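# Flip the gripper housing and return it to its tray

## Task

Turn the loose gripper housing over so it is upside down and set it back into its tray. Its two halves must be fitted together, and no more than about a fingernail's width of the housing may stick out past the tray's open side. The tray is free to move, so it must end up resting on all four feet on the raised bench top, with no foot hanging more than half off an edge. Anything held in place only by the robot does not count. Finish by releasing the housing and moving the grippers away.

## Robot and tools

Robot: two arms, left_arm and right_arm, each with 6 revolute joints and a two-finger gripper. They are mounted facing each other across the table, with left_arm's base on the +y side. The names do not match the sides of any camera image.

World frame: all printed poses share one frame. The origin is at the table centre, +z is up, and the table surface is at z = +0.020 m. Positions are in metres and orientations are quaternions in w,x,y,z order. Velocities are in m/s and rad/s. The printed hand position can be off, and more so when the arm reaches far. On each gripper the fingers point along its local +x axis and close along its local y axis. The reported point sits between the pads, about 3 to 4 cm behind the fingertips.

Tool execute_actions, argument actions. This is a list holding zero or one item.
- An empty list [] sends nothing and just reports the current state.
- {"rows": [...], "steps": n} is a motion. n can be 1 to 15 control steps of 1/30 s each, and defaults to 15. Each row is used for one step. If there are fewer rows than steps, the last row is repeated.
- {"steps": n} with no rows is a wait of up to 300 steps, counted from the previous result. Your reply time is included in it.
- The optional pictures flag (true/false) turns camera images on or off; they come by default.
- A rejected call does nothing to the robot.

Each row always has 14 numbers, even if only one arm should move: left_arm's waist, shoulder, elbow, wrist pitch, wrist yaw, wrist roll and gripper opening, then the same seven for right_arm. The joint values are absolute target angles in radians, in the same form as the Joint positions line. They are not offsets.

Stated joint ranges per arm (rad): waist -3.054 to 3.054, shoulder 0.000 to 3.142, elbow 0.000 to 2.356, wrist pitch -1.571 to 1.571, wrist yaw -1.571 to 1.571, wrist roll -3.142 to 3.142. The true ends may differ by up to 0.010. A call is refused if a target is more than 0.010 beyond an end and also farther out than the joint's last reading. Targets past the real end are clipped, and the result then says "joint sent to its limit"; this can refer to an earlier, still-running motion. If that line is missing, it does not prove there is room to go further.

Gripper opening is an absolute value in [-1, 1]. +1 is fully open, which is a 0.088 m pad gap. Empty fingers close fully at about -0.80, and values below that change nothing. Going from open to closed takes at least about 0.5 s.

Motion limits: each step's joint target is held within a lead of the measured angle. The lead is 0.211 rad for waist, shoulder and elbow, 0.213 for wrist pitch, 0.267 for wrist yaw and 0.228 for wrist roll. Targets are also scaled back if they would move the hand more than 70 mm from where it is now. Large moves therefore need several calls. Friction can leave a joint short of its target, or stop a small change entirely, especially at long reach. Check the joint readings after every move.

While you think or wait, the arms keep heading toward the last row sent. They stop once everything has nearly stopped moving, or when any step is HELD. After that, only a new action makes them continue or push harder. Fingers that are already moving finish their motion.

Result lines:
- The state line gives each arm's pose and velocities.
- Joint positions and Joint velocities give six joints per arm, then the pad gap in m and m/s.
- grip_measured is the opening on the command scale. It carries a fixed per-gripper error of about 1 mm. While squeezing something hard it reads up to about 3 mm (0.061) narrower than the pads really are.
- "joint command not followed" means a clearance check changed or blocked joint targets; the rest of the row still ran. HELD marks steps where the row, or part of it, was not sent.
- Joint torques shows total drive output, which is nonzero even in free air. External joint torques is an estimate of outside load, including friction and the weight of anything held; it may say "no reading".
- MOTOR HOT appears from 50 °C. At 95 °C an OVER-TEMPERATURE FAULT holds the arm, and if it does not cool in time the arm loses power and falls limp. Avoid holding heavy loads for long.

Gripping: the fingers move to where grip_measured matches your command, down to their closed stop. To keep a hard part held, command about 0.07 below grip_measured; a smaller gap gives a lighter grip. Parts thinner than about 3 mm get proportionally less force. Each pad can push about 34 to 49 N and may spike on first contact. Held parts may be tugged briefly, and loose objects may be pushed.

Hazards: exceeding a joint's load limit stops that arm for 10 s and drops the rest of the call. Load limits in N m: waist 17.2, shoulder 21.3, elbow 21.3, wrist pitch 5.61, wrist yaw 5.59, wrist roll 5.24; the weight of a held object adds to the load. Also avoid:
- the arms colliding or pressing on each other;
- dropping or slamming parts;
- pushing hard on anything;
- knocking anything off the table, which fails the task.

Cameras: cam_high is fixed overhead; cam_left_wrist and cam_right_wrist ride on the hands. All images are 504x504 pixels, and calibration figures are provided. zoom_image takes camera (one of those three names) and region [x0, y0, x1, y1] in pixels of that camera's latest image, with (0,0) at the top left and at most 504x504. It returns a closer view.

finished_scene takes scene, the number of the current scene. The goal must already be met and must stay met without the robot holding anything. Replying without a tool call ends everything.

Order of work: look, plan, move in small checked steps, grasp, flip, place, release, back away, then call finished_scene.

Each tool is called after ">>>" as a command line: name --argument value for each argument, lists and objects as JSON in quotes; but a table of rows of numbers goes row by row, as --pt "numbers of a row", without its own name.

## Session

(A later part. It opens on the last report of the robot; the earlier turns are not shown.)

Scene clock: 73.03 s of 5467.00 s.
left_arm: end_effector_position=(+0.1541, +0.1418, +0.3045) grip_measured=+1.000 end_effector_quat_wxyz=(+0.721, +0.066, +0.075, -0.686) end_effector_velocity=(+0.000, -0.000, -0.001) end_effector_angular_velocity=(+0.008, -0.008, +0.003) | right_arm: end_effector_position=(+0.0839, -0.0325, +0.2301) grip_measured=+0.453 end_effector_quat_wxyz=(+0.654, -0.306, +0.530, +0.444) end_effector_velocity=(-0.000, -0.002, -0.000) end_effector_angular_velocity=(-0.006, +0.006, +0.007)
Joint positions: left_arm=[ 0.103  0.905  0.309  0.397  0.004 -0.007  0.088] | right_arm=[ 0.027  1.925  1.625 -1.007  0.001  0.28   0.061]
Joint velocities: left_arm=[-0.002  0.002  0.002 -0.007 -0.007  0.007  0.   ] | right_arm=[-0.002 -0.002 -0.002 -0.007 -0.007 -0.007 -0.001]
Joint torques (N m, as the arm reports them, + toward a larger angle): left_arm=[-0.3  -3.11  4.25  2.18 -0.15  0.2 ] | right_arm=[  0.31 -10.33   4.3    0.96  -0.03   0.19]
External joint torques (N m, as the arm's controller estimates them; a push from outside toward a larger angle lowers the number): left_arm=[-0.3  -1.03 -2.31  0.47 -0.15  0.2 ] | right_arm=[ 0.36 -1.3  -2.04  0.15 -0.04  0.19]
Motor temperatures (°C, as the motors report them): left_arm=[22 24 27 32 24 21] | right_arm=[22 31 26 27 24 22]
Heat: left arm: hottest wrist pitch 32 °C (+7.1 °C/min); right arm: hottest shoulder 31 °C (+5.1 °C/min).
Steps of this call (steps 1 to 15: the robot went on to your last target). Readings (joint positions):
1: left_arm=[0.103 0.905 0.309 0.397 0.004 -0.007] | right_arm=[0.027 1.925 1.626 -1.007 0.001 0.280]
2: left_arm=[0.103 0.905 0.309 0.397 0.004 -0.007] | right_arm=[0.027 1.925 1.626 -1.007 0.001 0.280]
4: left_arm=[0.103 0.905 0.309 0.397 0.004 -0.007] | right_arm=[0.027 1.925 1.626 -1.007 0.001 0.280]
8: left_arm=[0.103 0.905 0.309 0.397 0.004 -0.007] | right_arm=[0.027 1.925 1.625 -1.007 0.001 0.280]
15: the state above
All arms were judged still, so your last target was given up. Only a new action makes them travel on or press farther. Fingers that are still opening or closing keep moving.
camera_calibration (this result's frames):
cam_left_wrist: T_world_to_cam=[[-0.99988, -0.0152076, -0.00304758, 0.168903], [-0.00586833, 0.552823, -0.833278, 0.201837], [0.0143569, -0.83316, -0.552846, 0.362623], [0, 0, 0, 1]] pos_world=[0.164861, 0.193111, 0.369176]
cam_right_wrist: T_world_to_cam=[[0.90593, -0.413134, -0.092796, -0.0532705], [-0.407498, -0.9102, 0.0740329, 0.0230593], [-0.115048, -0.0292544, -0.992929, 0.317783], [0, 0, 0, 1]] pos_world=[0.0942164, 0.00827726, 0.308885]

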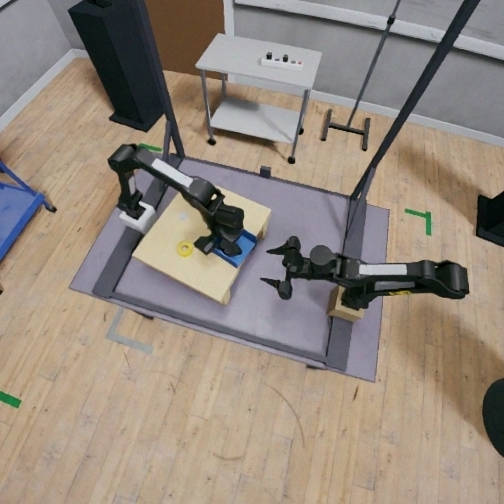

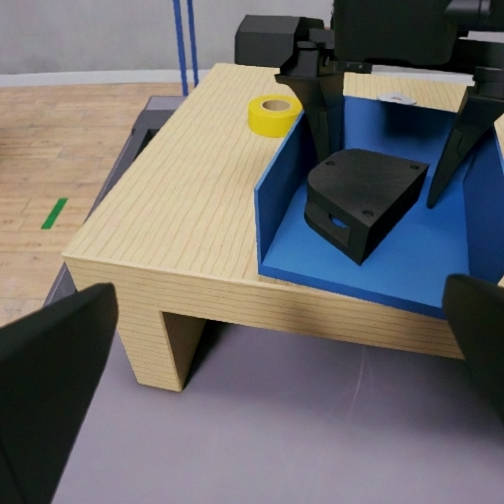

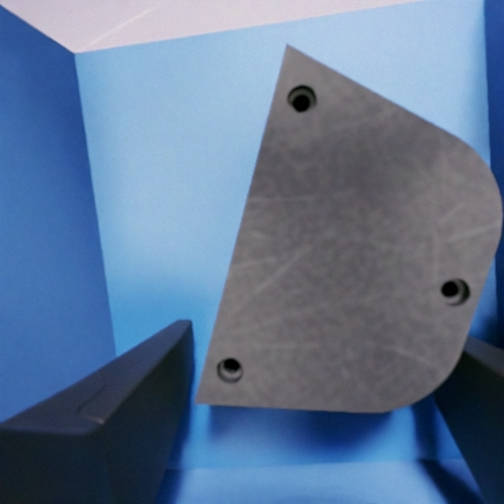

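>>> execute_actions --actions '[{"rows":[[-0.176,1.561,0.144,1.217,0,0,0,0.027,1.925,1.625,-1.007,0,0.28,0.5]]}]' --pictures false

>>> execute_actions --actions '[{"steps":30}]'

Scene clock: 81.50 s of 5467.00 s.
left_arm: end_effector_position=(+0.0698, +0.1346, +0.2013) grip_measured=+0.024 end_effector_quat_wxyz=(+0.620, +0.117, +0.099, -0.770) end_effector_velocity=(-0.026, -0.031, +0.026) end_effector_angular_velocity=(-0.475, +0.124, -0.047) | right_arm: end_effector_position=(+0.0834, -0.0324, +0.2301) grip_measured=+0.496 end_effector_quat_wxyz=(+0.654, -0.306, +0.530, +0.445) end_effector_velocity=(+0.004, -0.002, +0.001) end_effector_angular_velocity=(-0.004, -0.008, -0.002)
Joint positions: left_arm=[-0.165  1.483  0.153  1.022 -0.    -0.007  0.04 ] | right_arm=[ 0.028  1.925  1.625 -1.006  0.001  0.28   0.063]
Joint velocities: left_arm=[-0.061  0.686 -0.105  1.282 -0.007 -0.022 -0.009] | right_arm=[-0.007 -0.002  0.002 -0.007  0.007 -0.007  0.   ]
Joint torques (N m, as the arm reports them, + toward a larger angle): left_arm=[-0.11 -4.5   3.01  2.53  0.01  0.16] | right_arm=[ -0.09 -10.22   5.95   0.77  -0.02  -0.01]
External joint torques (N m, as the arm's controller estimates them; a push from outside toward a larger angle lowers the number): left_arm=[-0.12 -0.26 -1.7   0.52  0.02  0.16] | right_arm=[-0.03 -1.21 -0.41 -0.05 -0.03 -0.01]
Motor temperatures (°C, as the motors report them): left_arm=[22 24 27 32 24 21] | right_arm=[22 32 25 27 24 22]
Heat: left arm: hottest wrist pitch 32 °C (+6.1 °C/min); right arm: hottest shoulder 32 °C (+5.0 °C/min).
Steps of this call (steps 1 to 90: nothing new was sent; then 4.97 s passed at rest; steps 91 to 105: all 15 steps of this action). Readings (joint positions):
91: left_arm=[0.090 0.920 0.297 0.426 -0.006 -0.007] | right_arm=[0.027 1.925 1.625 -1.007 0.001 0.280]
92: left_arm=[0.058 0.945 0.282 0.469 -0.006 -0.007] | right_arm=[0.027 1.925 1.625 -1.007 0.001 0.280]
94: left_arm=[-0.015 1.016 0.244 0.533 -0.005 -0.007] | right_arm=[0.028 1.925 1.625 -1.006 0.001 0.280]
98: left_arm=[-0.124 1.201 0.175 0.706 -0.000 -0.007] | right_arm=[0.028 1.925 1.625 -1.006 0.001 0.280]
105: the state above

Scene clock: 82.50 s of 5467.00 s.
left_arm: end_effector_position=(+0.0656, +0.1273, +0.2181) grip_measured=+0.002 end_effector_quat_wxyz=(+0.621, +0.073, +0.063, -0.778) end_effector_velocity=(-0.002, +0.000, -0.000) end_effector_angular_velocity=(+0.001, -0.006, -0.011) | right_arm: end_effector_position=(+0.0834, -0.0324, +0.2301) grip_measured=+0.497 end_effector_quat_wxyz=(+0.654, -0.306, +0.530, +0.445) end_effector_velocity=(-0.003, -0.002, -0.000) end_effector_angular_velocity=(-0.004, +0.020, +0.010)
Joint positions: left_arm=[-0.173  1.556  0.15   1.213 -0.    -0.007  0.039] | right_arm=[ 0.028  1.925  1.625 -1.006  0.001  0.28   0.063]
Joint velocities: left_arm=[-0.002 -0.002  0.002 -0.007  0.007  0.007  0.   ] | right_arm=[-0.002 -0.002 -0.002 -0.007 -0.022 -0.007 -0.   ]
Joint torques (N m, as the arm reports them, + toward a larger angle): left_arm=[-0.47 -3.45  2.23  2.19  0.01  0.21] | right_arm=[ -0.13 -10.33   5.98   0.78  -0.03  -0.03]
External joint torques (N m, as the arm's controller estimates them; a push from outside toward a larger angle lowers the number): left_arm=[-0.46  0.23 -1.57  0.49  0.01  0.2 ] | right_arm=[-0.13 -1.29 -0.36 -0.03 -0.04 -0.03]
Motor temperatures (°C, as the motors report them): left_arm=[22 24 27 32 24 21] | right_arm=[22 33 25 27 24 22]
Heat: left arm: hottest wrist pitch 32 °C (+6.1 °C/min); right arm: hottest shoulder 33 °C (+6.1 °C/min).
Steps of this call (steps 1 to 30: the robot went on to your last target). Readings (joint positions):
1: left_arm=[-0.167 1.502 0.151 1.065 -0.000 -0.007] | right_arm=[0.028 1.925 1.625 -1.006 0.001 0.280]
2: left_arm=[-0.169 1.515 0.150 1.101 -0.000 -0.007] | right_arm=[0.028 1.925 1.625 -1.006 0.001 0.280]
4: left_arm=[-0.170 1.530 0.150 1.150 -0.000 -0.007] | right_arm=[0.028 1.925 1.625 -1.006 0.001 0.280]
8: left_arm=[-0.172 1.547 0.150 1.190 -0.000 -0.007] | right_arm=[0.028 1.925 1.625 -1.006 0.001 0.280]
30: the state above
All arms were judged still, so your last target was given up. Only a new action makes them travel on or press farther. Fingers that are still opening or closing keep moving.
camera_calibration (this result's frames):
cam_left_wrist: T_world_to_cam=[[-0.967286, 0.253657, -0.00407792, 0.0438132], [0.142249, 0.528998, -0.836616, 0.131445], [-0.210056, -0.809827, -0.547774, 0.314704], [0, 0, 0, 1]] pos_world=[0.0897874, 0.174208, 0.282534]
cam_right_wrist: T_world_to_cam=[[0.906408, -0.412062, -0.0928962, -0.0527674], [-0.406461, -0.910694, 0.0736652, 0.0229939], [-0.114955, -0.0290121, -0.992947, 0.31776], [0, 0, 0, 1]] pos_world=[0.0937028, 0.00841581, 0.308923]

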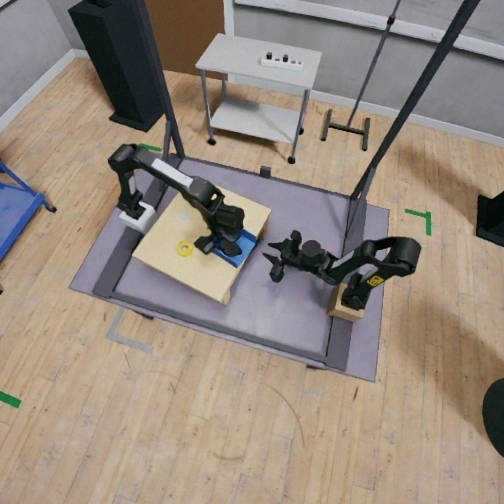

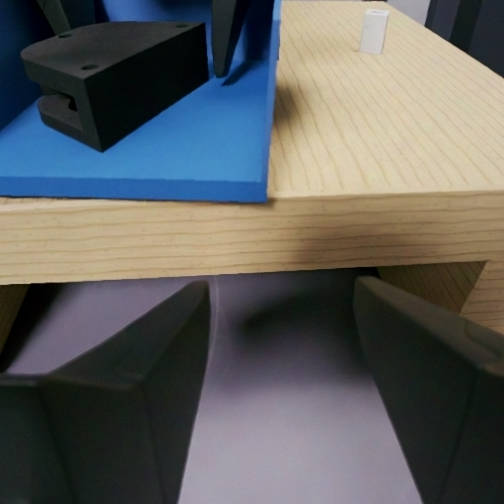

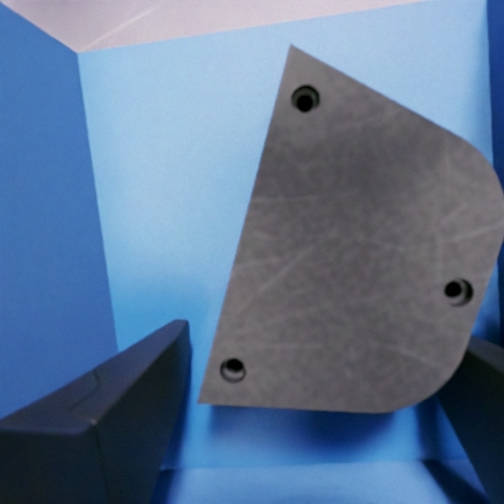

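>>> execute_actions --actions '[{"rows":[[-0.176,1.58,0.3,1.1,0,0,0,0.027,1.925,1.625,-1.007,0,0.28,0.5],[-0.176,1.58,0.3,1.1,0,0,0,0.027,1.925,1.625,-1.007,0,0.28,0.5],[-0.176,1.58,0.3,1.1,0,0,0,0.027,1.925,1.625,-1.007,0,0.28,0.5],[-0.176,1.606,0.44,0.975,0,0,0,0.027,1.925,1.625,-1.007,0,0.28,0.5]]}]' --pictures false

>>> execute_actions --actions '[{"steps":15}]'

Scene clock: 89.80 s of 5467.00 s.
left_arm: end_effector_position=(+0.0521, +0.0678, +0.2463) grip_measured=+0.002 end_effector_quat_wxyz=(+0.621, +0.074, +0.063, -0.778) end_effector_velocity=(+0.003, -0.007, -0.012) end_effector_angular_velocity=(+0.065, -0.012, +0.025) | right_arm: end_effector_position=(+0.0836, -0.0324, +0.2301) grip_measured=+0.497 end_effector_quat_wxyz=(+0.654, -0.306, +0.530, +0.445) end_effector_velocity=(+0.002, +0.001, +0.001) end_effector_angular_velocity=(+0.005, -0.014, +0.017)
Joint positions: left_arm=[-0.173  1.599  0.42   0.984 -0.    -0.007  0.039] | right_arm=[ 0.028  1.925  1.625 -1.006  0.001  0.28   0.063]
Joint velocities: left_arm=[ 0.002  0.022  0.037 -0.081 -0.022 -0.007 -0.   ] | right_arm=[-0.002 -0.002 -0.002  0.007  0.007 -0.022  0.   ]
Joint torques (N m, as the arm reports them, + toward a larger angle): left_arm=[-0.2  -5.13  4.68  1.79 -0.03  0.18] | right_arm=[ -0.12 -10.3    5.96   0.76  -0.03  -0.01]
External joint torques (N m, as the arm's controller estimates them; a push from outside toward a larger angle lowers the number): left_arm=[-0.24 -0.01 -0.2   0.06 -0.02  0.17] | right_arm=[-0.11 -1.19 -0.44 -0.07 -0.04 -0.01]
Motor temperatures (°C, as the motors report them): left_arm=[22 24 27 32 24 21] | right_arm=[22 34 26 26 24 22]
Heat: left arm: hottest wrist pitch 32 °C (+5.0 °C/min); right arm: hottest shoulder 34 °C (+7.0 °C/min).
Steps of this call (steps 1 to 90: nothing new was sent; then 3.80 s passed at rest; steps 91 to 105: all 15 steps of this action). Readings (joint positions):
91: left_arm=[-0.173 1.558 0.161 1.200 -0.000 -0.007] | right_arm=[0.028 1.925 1.625 -1.006 0.001 0.280]
92: left_arm=[-0.173 1.562 0.182 1.171 -0.000 -0.007] | right_arm=[0.028 1.925 1.625 -1.006 0.001 0.280]
94: left_arm=[-0.173 1.574 0.241 1.126 -0.000 -0.007] | right_arm=[0.028 1.925 1.625 -1.006 0.001 0.280]
98: left_arm=[-0.173 1.592 0.374 1.032 -0.000 -0.007] | right_arm=[0.028 1.925 1.625 -1.006 0.001 0.280]
105: the state above

Scene clock: 90.30 s of 5467.00 s.
left_arm: end_effector_position=(+0.0517, +0.0660, +0.2473) grip_measured=+0.002 end_effector_quat_wxyz=(+0.621, +0.074, +0.063, -0.778) end_effector_velocity=(-0.002, +0.000, +0.000) end_effector_angular_velocity=(+0.004, +0.005, +0.001) | right_arm: end_effector_position=(+0.0836, -0.0324, +0.2301) grip_measured=+0.497 end_effector_quat_wxyz=(+0.654, -0.306, +0.530, +0.445) end_effector_velocity=(-0.002, -0.002, -0.000) end_effector_angular_velocity=(-0.006, +0.006, +0.011)
Joint positions: left_arm=[-0.173  1.6    0.429  0.977 -0.    -0.007  0.039] | right_arm=[ 0.028  1.925  1.625 -1.006  0.001  0.28   0.063]
Joint velocities: left_arm=[-0.007 -0.002  0.002 -0.007 -0.007 -0.007  0.   ] | right_arm=[ 0.002 -0.002 -0.002 -0.007 -0.007 -0.007 -0.   ]
Joint torques (N m, as the arm reports them, + toward a larger angle): left_arm=[-0.33 -4.87  4.5   1.73 -0.05  0.18] | right_arm=[ -0.08 -10.26   5.98   0.77  -0.02   0.  ]
External joint torques (N m, as the arm's controller estimates them; a push from outside toward a larger angle lowers the number): left_arm=[-0.31  0.22 -0.38  0.01 -0.05  0.17] | right_arm=[-0.15 -1.22 -0.38 -0.05 -0.02  0.  ]
Motor temperatures (°C, as the motors report them): left_arm=[22 24 27 32 24 21] | right_arm=[22 34 26 26 24 22]
Heat: left arm: hottest wrist pitch 32 °C (+5.1 °C/min); right arm: hottest shoulder 34 °C (+6.1 °C/min).
Steps of this call (steps 1 to 15: the robot went on to your last target). Readings (joint positions):
1: left_arm=[-0.173 1.600 0.422 0.983 -0.000 -0.007] | right_arm=[0.028 1.925 1.625 -1.006 0.001 0.280]
2: left_arm=[-0.173 1.600 0.423 0.981 -0.000 -0.007] | right_arm=[0.028 1.925 1.625 -1.006 0.001 0.280]
4: left_arm=[-0.173 1.600 0.426 0.980 -0.000 -0.007] | right_arm=[0.028 1.925 1.625 -1.006 0.001 0.280]
8: left_arm=[-0.173 1.600 0.428 0.978 -0.000 -0.007] | right_arm=[0.028 1.925 1.625 -1.006 0.001 0.280]
15: the state above
All arms were judged still, so your last target was given up. Only a new action makes them travel on or press farther. Fingers that are still opening or closing keep moving.
camera_calibration (this result's frames):
cam_left_wrist: T_world_to_cam=[[-0.967285, 0.253662, -0.0040405, 0.0459786], [0.142462, 0.529931, -0.835989, 0.190065], [-0.209917, -0.809215, -0.548731, 0.278307], [0, 0, 0, 1]] pos_world=[0.0758188, 0.112826, 0.311793]
cam_right_wrist: T_world_to_cam=[[0.906251, -0.412408, -0.0928962, -0.0529195], [-0.406808, -0.910539, 0.0736652, 0.0230689], [-0.114966, -0.0289682, -0.992947, 0.31778], [0, 0, 0, 1]] pos_world=[0.0938767, 0.00838623, 0.308923]

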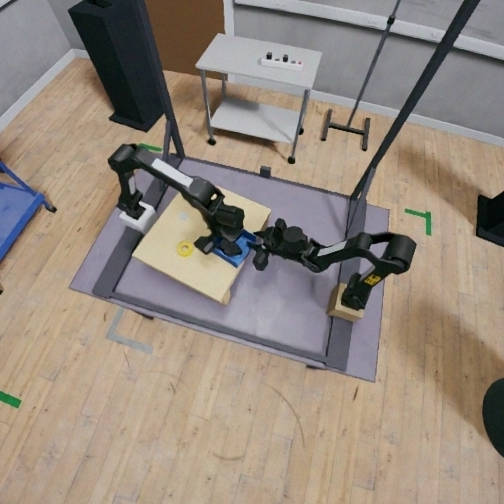

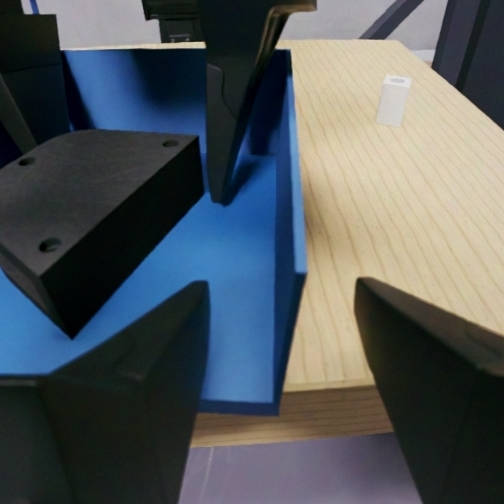

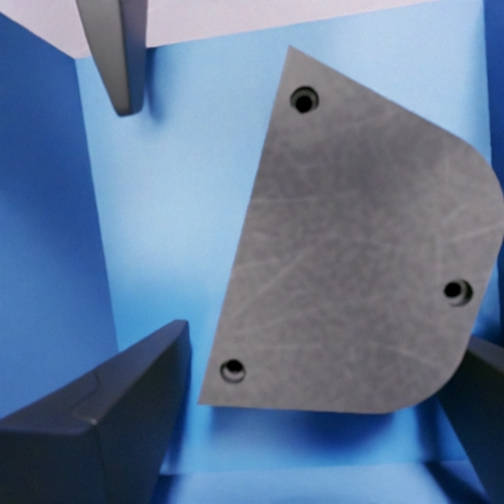

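>>> execute_actions --actions '[{"rows":[[-0.176,1.606,0.44,0.975,0,0,-1,0.027,1.925,1.625,-1.007,0,0.28,0.5]]}]' --pictures false

>>> execute_actions --actions '[{"steps":15}]'

Scene clock: 93.40 s of 5467.00 s.
left_arm: end_effector_position=(+0.0496, +0.0640, +0.2510) grip_measured=-0.774 end_effector_quat_wxyz=(+0.619, +0.074, +0.054, -0.780) end_effector_velocity=(+0.002, -0.001, +0.002) end_effector_angular_velocity=(-0.002, +0.004, +0.021) | right_arm: end_effector_position=(+0.0843, -0.0319, +0.2305) grip_measured=+0.497 end_effector_quat_wxyz=(+0.655, -0.305, +0.529, +0.445) end_effector_velocity=(-0.001, -0.002, -0.000) end_effector_angular_velocity=(-0.005, +0.016, +0.020)
Joint positions: left_arm=[-0.176  1.601  0.439  0.978  0.002  0.007  0.001] | right_arm=[ 0.027  1.925  1.626 -1.004  0.003  0.28   0.063]
Joint velocities: left_arm=[-0.002 -0.007  0.002 -0.007 -0.022 -0.007 -0.   ] | right_arm=[-0.007 -0.002 -0.002 -0.007 -0.022 -0.022  0.   ]
Joint torques (N m, as the arm reports them, + toward a larger angle): left_arm=[-0.04 -5.22  3.57  1.69 -0.13 -0.24] | right_arm=[ -0.06 -10.26   6.08   0.63  -0.06  -0.02]
External joint torques (N m, as the arm's controller estimates them; a push from outside toward a larger angle lowers the number): left_arm=[-0.05 -0.05 -1.4  -0.04 -0.13 -0.25] | right_arm=[-0.03 -1.19 -0.29 -0.19 -0.07 -0.02]
Motor temperatures (°C, as the motors report them): left_arm=[22 24 27 32 24 21] | right_arm=[22 34 26 26 24 22]
Heat: left arm: hottest wrist pitch 32 °C (+4.0 °C/min); right arm: hottest shoulder 34 °C (+6.1 °C/min).
Steps of this call (steps 1 to 78: nothing new was sent; steps 79 to 93: all 15 steps of this action). Readings (joint positions):
79: left_arm=[-0.173 1.600 0.429 0.977 -0.000 -0.007] | right_arm=[0.028 1.925 1.625 -1.006 0.001 0.280]
80: left_arm=[-0.173 1.600 0.429 0.977 -0.000 -0.007] | right_arm=[0.028 1.925 1.625 -1.006 0.001 0.280]
82: left_arm=[-0.173 1.600 0.429 0.977 -0.000 -0.007] | right_arm=[0.028 1.925 1.625 -1.006 0.001 0.280]
86: left_arm=[-0.174 1.600 0.432 0.978 0.002 0.007] | right_arm=[0.028 1.925 1.625 -1.005 0.002 0.280]
93: the state above

Scene clock: 93.90 s of 5467.00 s.
left_arm: end_effector_position=(+0.0496, +0.0640, +0.2510) grip_measured=-0.774 end_effector_quat_wxyz=(+0.619, +0.074, +0.054, -0.780) end_effector_velocity=(+0.001, +0.002, -0.003) end_effector_angular_velocity=(+0.013, +0.003, +0.006) | right_arm: end_effector_position=(+0.0843, -0.0319, +0.2305) grip_measured=+0.497 end_effector_quat_wxyz=(+0.655, -0.305, +0.529, +0.445) end_effector_velocity=(-0.000, -0.002, -0.000) end_effector_angular_velocity=(-0.006, +0.006, +0.007)
Joint positions: left_arm=[-0.176  1.601  0.439  0.978  0.002  0.007  0.001] | right_arm=[ 0.027  1.925  1.626 -1.004  0.003  0.28   0.063]
Joint velocities: left_arm=[-0.002 -0.002 -0.007 -0.007 -0.007 -0.007  0.   ] | right_arm=[-0.002 -0.002 -0.002 -0.007 -0.007 -0.007 -0.   ]
Joint torques (N m, as the arm reports them, + toward a larger angle): left_arm=[-0.07 -5.11  3.75  1.64 -0.1  -0.18] | right_arm=[  0.1  -10.25   5.86   0.64  -0.07  -0.01]
External joint torques (N m, as the arm's controller estimates them; a push from outside toward a larger angle lowers the number): left_arm=[-0.07  0.03 -1.15 -0.09 -0.1  -0.19] | right_arm=[ 0.09 -1.2  -0.49 -0.17 -0.07  0.  ]
Motor temperatures (°C, as the motors report them): left_arm=[22 24 27 32 24 21] | right_arm=[22 34 26 26 24 22]
Heat: left arm: hottest wrist pitch 32 °C (+4.0 °C/min); right arm: hottest shoulder 34 °C (+6.0 °C/min).
Steps of this call (steps 1 to 15: the robot went on to your last target). Readings (joint positions):
1: left_arm=[-0.176 1.601 0.439 0.978 0.002 0.007] | right_arm=[0.027 1.925 1.626 -1.004 0.003 0.280]
2: left_arm=[-0.176 1.601 0.439 0.978 0.002 0.007] | right_arm=[0.027 1.925 1.626 -1.004 0.003 0.280]
4: left_arm=[-0.176 1.601 0.439 0.978 0.002 0.007] | right_arm=[0.027 1.925 1.626 -1.004 0.003 0.280]
8: left_arm=[-0.176 1.601 0.439 0.978 0.002 0.007] | right_arm=[0.027 1.925 1.626 -1.004 0.003 0.280]
15: the state above
All arms were judged still, so your last target was given up. Only a new action makes them travel on or press farther. Fingers that are still opening or closing keep moving.
camera_calibration (this result's frames):
cam_left_wrist: T_world_to_cam=[[-0.965023, 0.261561, -0.0177698, 0.0472939], [0.155742, 0.517441, -0.841427, 0.195981], [-0.21089, -0.814764, -0.540079, 0.276523], [0, 0, 0, 1]] pos_world=[0.0734332, 0.111522, 0.315089]
cam_right_wrist: T_world_to_cam=[[0.9058, -0.413455, -0.0926368, -0.053387], [-0.408238, -0.910154, 0.0704406, 0.0247135], [-0.113438, -0.0259872, -0.993205, 0.318368], [0, 0, 0, 1]] pos_world=[0.0945618, 0.00869347, 0.309518]

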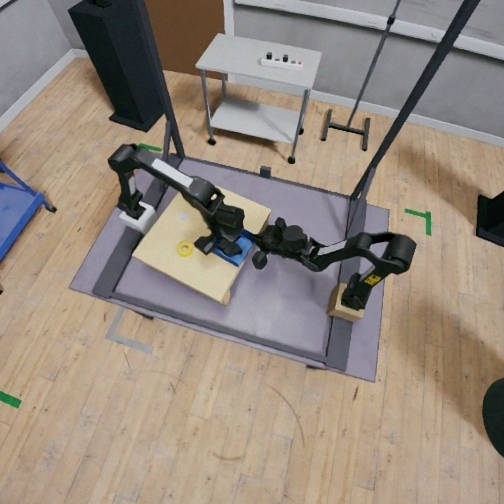

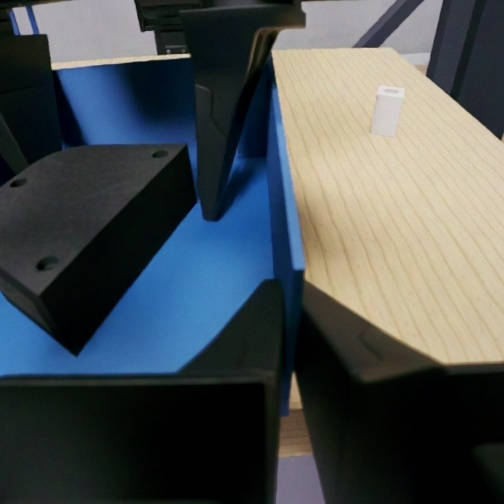

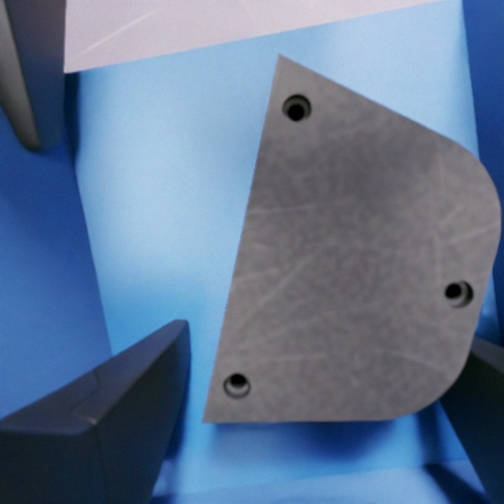

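>>> execute_actions --actions '[{"rows":[[-0.176,1.616,0.45,0.973,0,0,-1,0.027,1.925,1.625,-1.007,0,0.28,0.5],[-0.176,1.626,0.462,0.971,0,0,-1,0.027,1.925,1.625,-1.007,0,0.28,0.5],[-0.176,1.636,0.474,0.969,0,0,-1,0.027,1.925,1.625,-1.007,0,0.28,0.5],[-0.176,1.646,0.486,0.967,0,0,-1,0.027,1.925,1.625,-1.007,0,0.28,0.5],[-0.176,1.656,0.498,0.965,0,0,-1,0.027,1.925,1.625,-1.007,0,0.28,0.5]]}]' --pictures false

>>> execute_actions --actions '[{"steps":10}]'

Scene clock: 100.73 s of 5467.00 s.
left_arm: end_effector_position=(+0.0463, +0.0535, +0.2493) grip_measured=-0.774 end_effector_quat_wxyz=(+0.618, +0.077, +0.056, -0.780) end_effector_velocity=(-0.003, -0.002, -0.002) end_effector_angular_velocity=(+0.009, +0.007, -0.008) | right_arm: end_effector_position=(+0.0844, -0.0324, +0.2304) grip_measured=+0.497 end_effector_quat_wxyz=(+0.655, -0.305, +0.529, +0.444) end_effector_velocity=(-0.000, -0.002, -0.000) end_effector_angular_velocity=(-0.006, +0.006, +0.007)
Joint positions: left_arm=[-0.179  1.642  0.482  0.97  -0.     0.007  0.001] | right_arm=[ 0.027  1.925  1.626 -1.007  0.003  0.28   0.063]
Joint velocities: left_arm=[-0.002  0.012  0.012 -0.007  0.007 -0.007 -0.   ] | right_arm=[-0.002 -0.002 -0.002 -0.007 -0.007 -0.007 -0.   ]
Joint torques (N m, as the arm reports them, + toward a larger angle): left_arm=[ 0.27 -4.4   4.79  1.59 -0.05 -0.23] | right_arm=[  0.08 -10.34   5.91   0.78  -0.07  -0.01]
External joint torques (N m, as the arm's controller estimates them; a push from outside toward a larger angle lowers the number): left_arm=[ 0.3   0.99 -0.08 -0.11 -0.06 -0.24] | right_arm=[ 0.08 -1.3  -0.41 -0.02 -0.07 -0.01]
Motor temperatures (°C, as the motors report them): left_arm=[22 24 27 32 24 21] | right_arm=[22 35 26 26 24 22]
Heat: left arm: hottest wrist pitch 32 °C (+3.0 °C/min); right arm: hottest shoulder 35 °C (+7.0 °C/min).
Steps of this call (steps 1 to 90: nothing new was sent; then 3.33 s passed at rest; steps 91 to 105: all 15 steps of this action). Readings (joint positions):
91: left_arm=[-0.176 1.601 0.439 0.978 0.002 0.007] | right_arm=[0.027 1.925 1.626 -1.004 0.003 0.280]
92: left_arm=[-0.177 1.604 0.441 0.978 0.002 0.007] | right_arm=[0.027 1.925 1.626 -1.004 0.003 0.280]
94: left_arm=[-0.178 1.613 0.449 0.976 0.002 0.007] | right_arm=[0.027 1.925 1.626 -1.005 0.003 0.280]
98: left_arm=[-0.179 1.633 0.472 0.972 0.002 0.007] | right_arm=[0.027 1.925 1.626 -1.007 0.003 0.280]
105: the state above

Scene clock: 101.07 s of 5467.00 s.
left_arm: end_effector_position=(+0.0462, +0.0530, +0.2493) grip_measured=-0.774 end_effector_quat_wxyz=(+0.618, +0.077, +0.056, -0.780) end_effector_velocity=(+0.000, +0.001, -0.002) end_effector_angular_velocity=(+0.008, +0.004, +0.006) | right_arm: end_effector_position=(+0.0844, -0.0324, +0.2304) grip_measured=+0.497 end_effector_quat_wxyz=(+0.655, -0.305, +0.529, +0.444) end_effector_velocity=(-0.002, -0.002, -0.002) end_effector_angular_velocity=(-0.012, +0.003, +0.026)
Joint positions: left_arm=[-0.179  1.643  0.484  0.969 -0.     0.007  0.001] | right_arm=[ 0.027  1.925  1.626 -1.007  0.003  0.28   0.063]
Joint velocities: left_arm=[-0.002 -0.002 -0.002 -0.007 -0.007 -0.007 -0.   ] | right_arm=[ 0.002  0.002 -0.002 -0.007 -0.007 -0.022 -0.   ]
Joint torques (N m, as the arm reports them, + toward a larger angle): left_arm=[ 0.23 -4.46  4.95  1.63  0.02 -0.21] | right_arm=[  0.03 -10.32   5.87   0.8   -0.05  -0.02]
External joint torques (N m, as the arm's controller estimates them; a push from outside toward a larger angle lowers the number): left_arm=[ 0.23  0.96  0.05 -0.08  0.02 -0.22] | right_arm=[-0.01 -1.44 -0.37  0.   -0.06 -0.01]
Motor temperatures (°C, as the motors report them): left_arm=[22 24 27 32 24 21] | right_arm=[22 35 26 26 24 22]
Heat: left arm: hottest wrist pitch 32 °C (+3.0 °C/min); right arm: hottest shoulder 35 °C (+7.1 °C/min).
Steps of this call (steps 1 to 10: the robot went on to your last target). Readings (joint positions):
1: left_arm=[-0.179 1.642 0.482 0.970 -0.000 0.007] | right_arm=[0.027 1.925 1.626 -1.007 0.003 0.280]
2: left_arm=[-0.179 1.643 0.483 0.970 -0.000 0.007] | right_arm=[0.027 1.925 1.626 -1.007 0.003 0.280]
4: left_arm=[-0.179 1.643 0.483 0.969 -0.000 0.007] | right_arm=[0.027 1.925 1.626 -1.007 0.003 0.280]
8: left_arm=[-0.179 1.643 0.484 0.969 -0.000 0.007] | right_arm=[0.027 1.925 1.626 -1.007 0.003 0.280]
10: the state above
camera_calibration (this result's frames):
cam_left_wrist: T_world_to_cam=[[-0.964875, 0.262092, -0.018015, 0.0468856], [0.157676, 0.522895, -0.837687, 0.199439], [-0.210131, -0.811103, -0.545853, 0.267169], [0, 0, 0, 1]] pos_world=[0.0699325, 0.100128, 0.313748]
cam_right_wrist: T_world_to_cam=[[0.905608, -0.414009, -0.0920358, -0.05382], [-0.408559, -0.909836, 0.0726467, 0.0238284], [-0.113814, -0.0281874, -0.993102, 0.31817], [0, 0, 0, 1]] pos_world=[0.0946873, 0.00836638, 0.309291]

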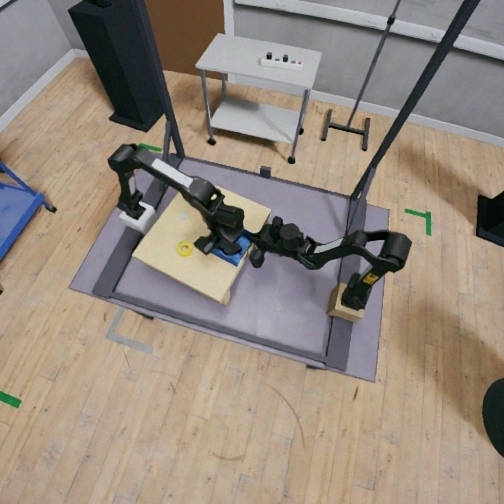

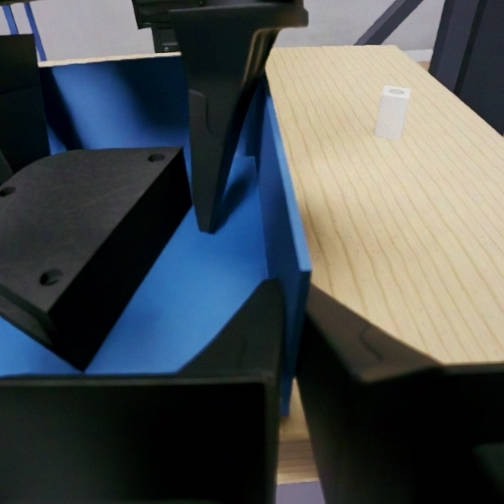

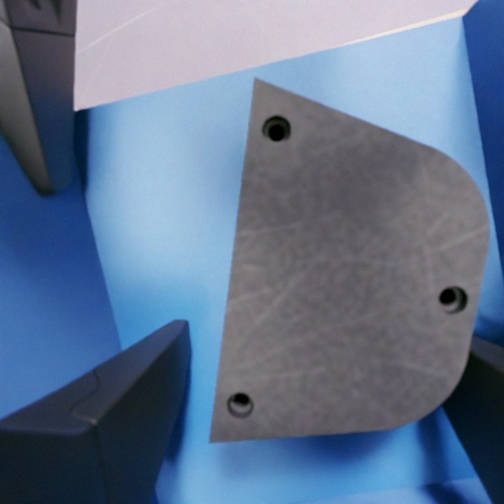

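>>> execute_actions --actions '[{"rows":[[-0.172,1.666,0.51,0.963,0,0,-1,0.027,1.925,1.625,-1.007,0,0.28,0.5],[-0.168,1.676,0.522,0.961,0,0,-1,0.027,1.925,1.625,-1.007,0,0.28,0.5],[-0.164,1.686,0.534,0.959,0,0,-1,0.027,1.925,1.625,-1.007,0,0.28,0.5],[-0.16,1.696,0.546,0.957,0,0,-1,0.027,1.925,1.625,-1.007,0,0.28,0.5],[-0.16,1.706,0.56,0.955,0,0,-1,0.027,1.925,1.625,-1.007,0,0.28,0.5]]}]' --pictures false

>>> execute_actions --actions '[{"steps":10}]'

Scene clock: 105.43 s of 5467.00 s.
left_arm: end_effector_position=(+0.0459, +0.0379, +0.2493) grip_measured=-0.774 end_effector_quat_wxyz=(+0.621, +0.077, +0.057, -0.778) end_effector_velocity=(-0.001, -0.003, -0.002) end_effector_angular_velocity=(+0.005, -0.010, +0.003) | right_arm: end_effector_position=(+0.0858, -0.0327, +0.2304) grip_measured=+0.497 end_effector_quat_wxyz=(+0.656, -0.305, +0.530, +0.443) end_effector_velocity=(-0.000, -0.002, +0.002) end_effector_angular_velocity=(-0.002, +0.005, +0.007)
Joint positions: left_arm=[-0.172  1.693  0.542  0.959 -0.     0.007  0.001] | right_arm=[ 0.023  1.925  1.626 -1.007  0.003  0.28   0.063]
Joint velocities: left_arm=[-0.002  0.012  0.012 -0.007 -0.007  0.007 -0.   ] | right_arm=[-0.002 -0.007 -0.002 -0.007 -0.007 -0.007 -0.   ]
Joint torques (N m, as the arm reports them, + toward a larger angle): left_arm=[ 1.   -5.05  5.47  1.62 -0.04 -0.19] | right_arm=[  0.42 -10.28   5.82   0.82  -0.06  -0.01]
External joint torques (N m, as the arm's controller estimates them; a push from outside toward a larger angle lowers the number): left_arm=[ 1.    0.81  0.52 -0.1  -0.04 -0.2 ] | right_arm=[ 0.42 -1.16 -0.56  0.02 -0.07 -0.01]
Motor temperatures (°C, as the motors report them): left_arm=[22 24 27 32 24 21] | right_arm=[22 35 26 26 24 22]
Heat: left arm: hottest wrist pitch 32 °C (+3.0 °C/min); right arm: hottest shoulder 35 °C (+7.1 °C/min).
Steps of this call (steps 1 to 15: the robot went on to your last target; steps 16 to 90: nothing new was sent; then 0.87 s passed at rest; steps 91 to 105: all 15 steps of this action). Readings (joint positions):
91: left_arm=[-0.179 1.645 0.485 0.969 -0.000 0.007] | right_arm=[0.027 1.925 1.626 -1.007 0.003 0.280]
92: left_arm=[-0.179 1.648 0.488 0.968 -0.000 0.007] | right_arm=[0.027 1.925 1.626 -1.007 0.003 0.280]
94: left_arm=[-0.177 1.659 0.501 0.965 -0.000 0.007] | right_arm=[0.027 1.925 1.626 -1.007 0.003 0.280]
98: left_arm=[-0.173 1.683 0.531 0.961 -0.000 0.007] | right_arm=[0.024 1.925 1.626 -1.007 0.003 0.280]
105: the state above

Scene clock: 105.77 s of 5467.00 s.
left_arm: end_effector_position=(+0.0460, +0.0374, +0.2493) grip_measured=-0.774 end_effector_quat_wxyz=(+0.621, +0.077, +0.057, -0.778) end_effector_velocity=(-0.002, +0.001, -0.003) end_effector_angular_velocity=(+0.010, -0.011, -0.002) | right_arm: end_effector_position=(+0.0858, -0.0327, +0.2304) grip_measured=+0.497 end_effector_quat_wxyz=(+0.656, -0.305, +0.530, +0.443) end_effector_velocity=(-0.000, -0.002, -0.000) end_effector_angular_velocity=(-0.006, +0.006, +0.007)
Joint positions: left_arm=[-0.171  1.694  0.544  0.958 -0.     0.007  0.001] | right_arm=[ 0.023  1.925  1.626 -1.007  0.003  0.28   0.063]
Joint velocities: left_arm=[-0.007  0.002 -0.002 -0.007 -0.007  0.007  0.   ] | right_arm=[-0.002 -0.002 -0.002 -0.007 -0.007 -0.007 -0.   ]
Joint torques (N m, as the arm reports them, + toward a larger angle): left_arm=[ 1.18 -4.97  5.    1.65 -0.01 -0.21] | right_arm=[  0.36 -10.3    5.89   0.82  -0.07  -0.01]
External joint torques (N m, as the arm's controller estimates them; a push from outside toward a larger angle lowers the number): left_arm=[ 1.24  0.81  0.11 -0.05 -0.01 -0.22] | right_arm=[ 0.29 -1.23 -0.48  0.   -0.07 -0.01]
Motor temperatures (°C, as the motors report them): left_arm=[22 24 27 32 24 21] | right_arm=[22 35 26 26 24 22]
Heat: left arm: hottest wrist pitch 32 °C (+3.0 °C/min); right arm: hottest shoulder 35 °C (+7.0 °C/min).
Steps of this call (steps 1 to 10: the robot went on to your last target). Readings (joint positions):
1: left_arm=[-0.172 1.693 0.543 0.959 -0.000 0.007] | right_arm=[0.023 1.925 1.626 -1.007 0.003 0.280]
2: left_arm=[-0.172 1.693 0.543 0.959 -0.000 0.007] | right_arm=[0.023 1.925 1.626 -1.007 0.003 0.280]
4: left_arm=[-0.171 1.694 0.543 0.959 -0.000 0.007] | right_arm=[0.023 1.925 1.626 -1.007 0.003 0.280]
8: left_arm=[-0.171 1.694 0.544 0.958 -0.000 0.007] | right_arm=[0.023 1.925 1.626 -1.007 0.003 0.280]
10: the state above
camera_calibration (this result's frames):
cam_left_wrist: T_world_to_cam=[[-0.966939, 0.254374, -0.0179746, 0.0511722], [0.153693, 0.525076, -0.837063, 0.207557], [-0.203489, -0.812151, -0.546812, 0.254419], [0, 0, 0, 1]] pos_world=[0.0693518, 0.0846263, 0.313777]
cam_right_wrist: T_world_to_cam=[[0.904176, -0.41715, -0.0919355, -0.0552338], [-0.411675, -0.908401, 0.0730143, 0.0243492], [-0.113972, -0.0281702, -0.993084, 0.31831], [0, 0, 0, 1]] pos_world=[0.0962435, 0.00804487, 0.309253]

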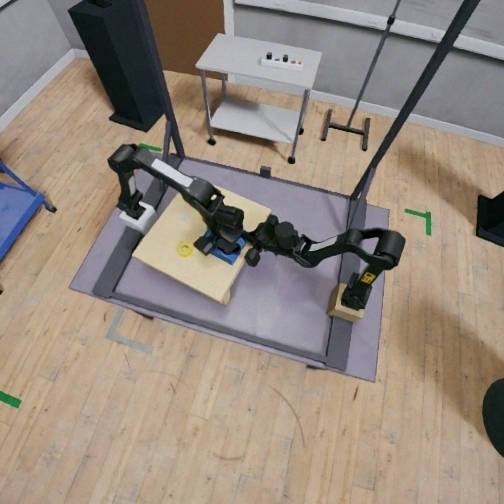

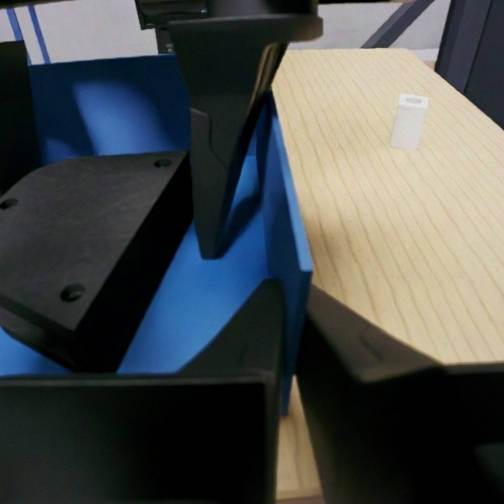

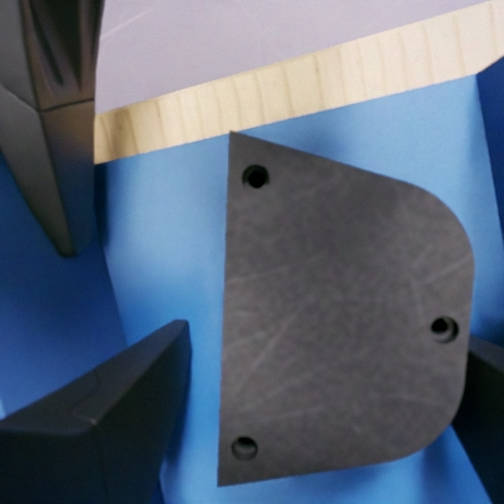

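Good. Close.

>>> execute_actions --actions '[{"rows":[[-0.171,1.696,0.546,0.958,0,0,-1,0.02,1.925,1.62,-1.0,0,0.28,0.42],[-0.171,1.696,0.546,0.958,0,0,-1,0.02,1.925,1.62,-1.0,0,0.28,0.36],[-0.171,1.696,0.546,0.958,0,0,-1,0.02,1.925,1.62,-1.0,0,0.28,0.3],[-0.171,1.696,0.546,0.958,0,0,-1,0.02,1.925,1.62,-1.0,0,0.28,0.2]]}]' --pictures false

>>> execute_actions --actions '[{"steps":10}]'

Scene clock: 109.57 s of 5467.00 s.
left_arm: end_effector_position=(+0.0461, +0.0374, +0.2494) grip_measured=-0.774 end_effector_quat_wxyz=(+0.622, +0.077, +0.057, -0.777) end_effector_velocity=(+0.000, +0.002, -0.003) end_effector_angular_velocity=(+0.014, +0.006, -0.003) | right_arm: end_effector_position=(+0.0871, -0.0319, +0.2307) grip_measured=+0.220 end_effector_quat_wxyz=(+0.657, -0.303, +0.529, +0.443) end_effector_velocity=(-0.002, +0.000, -0.001) end_effector_angular_velocity=(+0.006, +0.019, +0.010)
Joint positions: left_arm=[-0.171  1.694  0.544  0.959 -0.001  0.007  0.001] | right_arm=[ 0.02   1.925  1.626 -1.002  0.003  0.28   0.05 ]
Joint velocities: left_arm=[ 0.002 -0.002 -0.007 -0.007  0.007 -0.007  0.   ] | right_arm=[-0.002 -0.002 -0.007  0.007 -0.022 -0.007 -0.003]
Joint torques (N m, as the arm reports them, + toward a larger angle): left_arm=[ 0.06 -6.37  3.86  1.91 -0.04 -0.21] | right_arm=[ -0.02 -10.27   5.32   1.02  -0.06  -0.02]
External joint torques (N m, as the arm's controller estimates them; a push from outside toward a larger angle lowers the number): left_arm=[ 0.03 -0.55 -1.04  0.21 -0.04 -0.22] | right_arm=[-0.03 -1.25 -1.02  0.2  -0.07 -0.02]
Motor temperatures (°C, as the motors report them): left_arm=[22 24 27 32 24 21] | right_arm=[22 36 27 26 24 22]
Heat: left arm: hottest wrist pitch 32 °C (+2.0 °C/min); right arm: hottest shoulder 36 °C (+8.1 °C/min).
Steps of this call (steps 1 to 15: the robot went on to your last target; steps 16 to 90: nothing new was sent; then 0.30 s passed at rest; steps 91 to 105: all 15 steps of this action). Readings (joint positions):
91: left_arm=[-0.171 1.694 0.544 0.958 -0.000 0.007] | right_arm=[0.023 1.925 1.626 -1.007 0.003 0.280]
92: left_arm=[-0.171 1.694 0.544 0.958 -0.001 0.007] | right_arm=[0.022 1.925 1.626 -1.007 0.003 0.280]
94: left_arm=[-0.171 1.694 0.544 0.958 -0.001 0.007] | right_arm=[0.022 1.925 1.626 -1.005 0.003 0.280]
98: left_arm=[-0.171 1.694 0.544 0.958 -0.001 0.007] | right_arm=[0.021 1.925 1.626 -1.003 0.003 0.280]
105: the state above

Scene clock: 109.90 s of 5467.00 s.
left_arm: end_effector_position=(+0.0461, +0.0374, +0.2494) grip_measured=-0.774 end_effector_quat_wxyz=(+0.622, +0.077, +0.057, -0.777) end_effector_velocity=(-0.002, +0.001, -0.001) end_effector_angular_velocity=(+0.012, +0.021, -0.005) | right_arm: end_effector_position=(+0.0871, -0.0319, +0.2307) grip_measured=+0.214 end_effector_quat_wxyz=(+0.657, -0.303, +0.529, +0.443) end_effector_velocity=(-0.002, +0.001, +0.001) end_effector_angular_velocity=(+0.011, +0.022, -0.004)
Joint positions: left_arm=[-0.171  1.694  0.544  0.959 -0.001  0.007  0.001] | right_arm=[ 0.02   1.925  1.626 -1.002  0.003  0.28   0.049]
Joint velocities: left_arm=[-0.002 -0.002 -0.002 -0.007  0.007 -0.022 -0.   ] | right_arm=[-0.002 -0.002 -0.002  0.007 -0.022  0.007 -0.   ]
Joint torques (N m, as the arm reports them, + toward a larger angle): left_arm=[ 0.02 -6.33  3.73  1.91 -0.02 -0.21] | right_arm=[ -0.1  -10.31   5.33   1.04  -0.06  -0.02]
External joint torques (N m, as the arm's controller estimates them; a push from outside toward a larger angle lowers the number): left_arm=[ 0.02 -0.57 -1.12  0.23 -0.01 -0.21] | right_arm=[-0.11 -1.26 -1.04  0.21 -0.07 -0.02]
Motor temperatures (°C, as the motors report them): left_arm=[22 24 27 32 24 21] | right_arm=[22 36 27 26 24 22]
Heat: left arm: hottest wrist pitch 32 °C (+2.0 °C/min); right arm: hottest shoulder 36 °C (+8.1 °C/min).
Steps of this call (steps 1 to 10: the robot went on to your last target). Readings (joint positions):
1: left_arm=[-0.171 1.694 0.544 0.959 -0.001 0.007] | right_arm=[0.020 1.925 1.626 -1.002 0.003 0.280]
2: left_arm=[-0.171 1.694 0.544 0.959 -0.001 0.007] | right_arm=[0.020 1.925 1.626 -1.002 0.003 0.280]
4: left_arm=[-0.171 1.694 0.544 0.959 -0.001 0.007] | right_arm=[0.020 1.925 1.626 -1.002 0.003 0.280]
8: left_arm=[-0.171 1.694 0.544 0.959 -0.001 0.007] | right_arm=[0.020 1.925 1.626 -1.002 0.003 0.280]
10: the state above
camera_calibration (this result's frames):
cam_left_wrist: T_world_to_cam=[[-0.967128, 0.253643, -0.0181331, 0.0513645], [0.153348, 0.524853, -0.837266, 0.207705], [-0.202849, -0.812524, -0.546495, 0.254358], [0, 0, 0, 1]] pos_world=[0.0694212, 0.0846292, 0.313841]
cam_right_wrist: T_world_to_cam=[[0.903129, -0.419145, -0.0931373, -0.0557336], [-0.414154, -0.907618, 0.0686018, 0.0268033], [-0.113287, -0.0233832, -0.993287, 0.318878], [0, 0, 0, 1]] pos_world=[0.0975602, 0.00842306, 0.309708]

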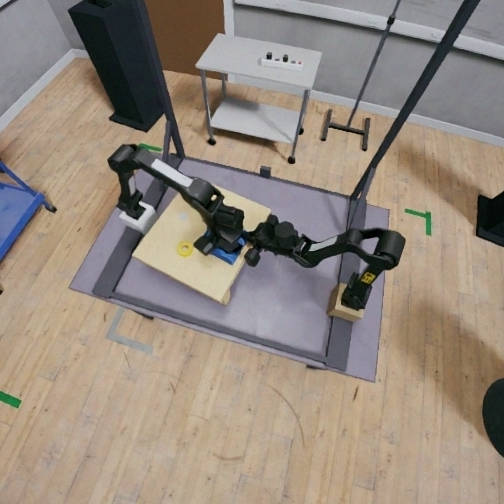

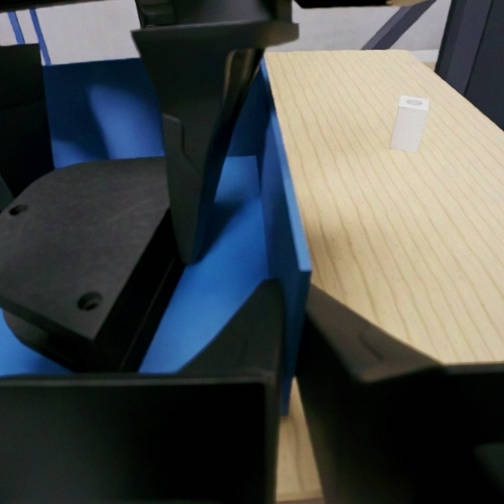

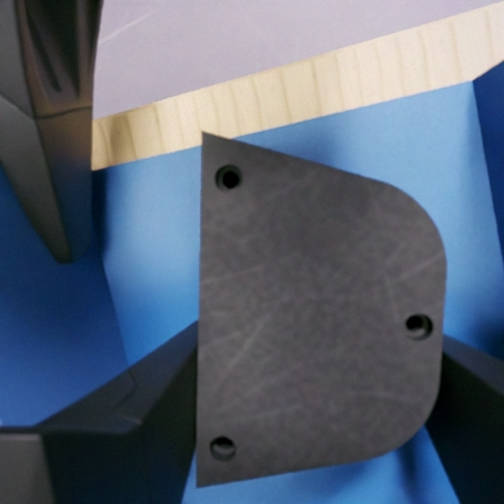

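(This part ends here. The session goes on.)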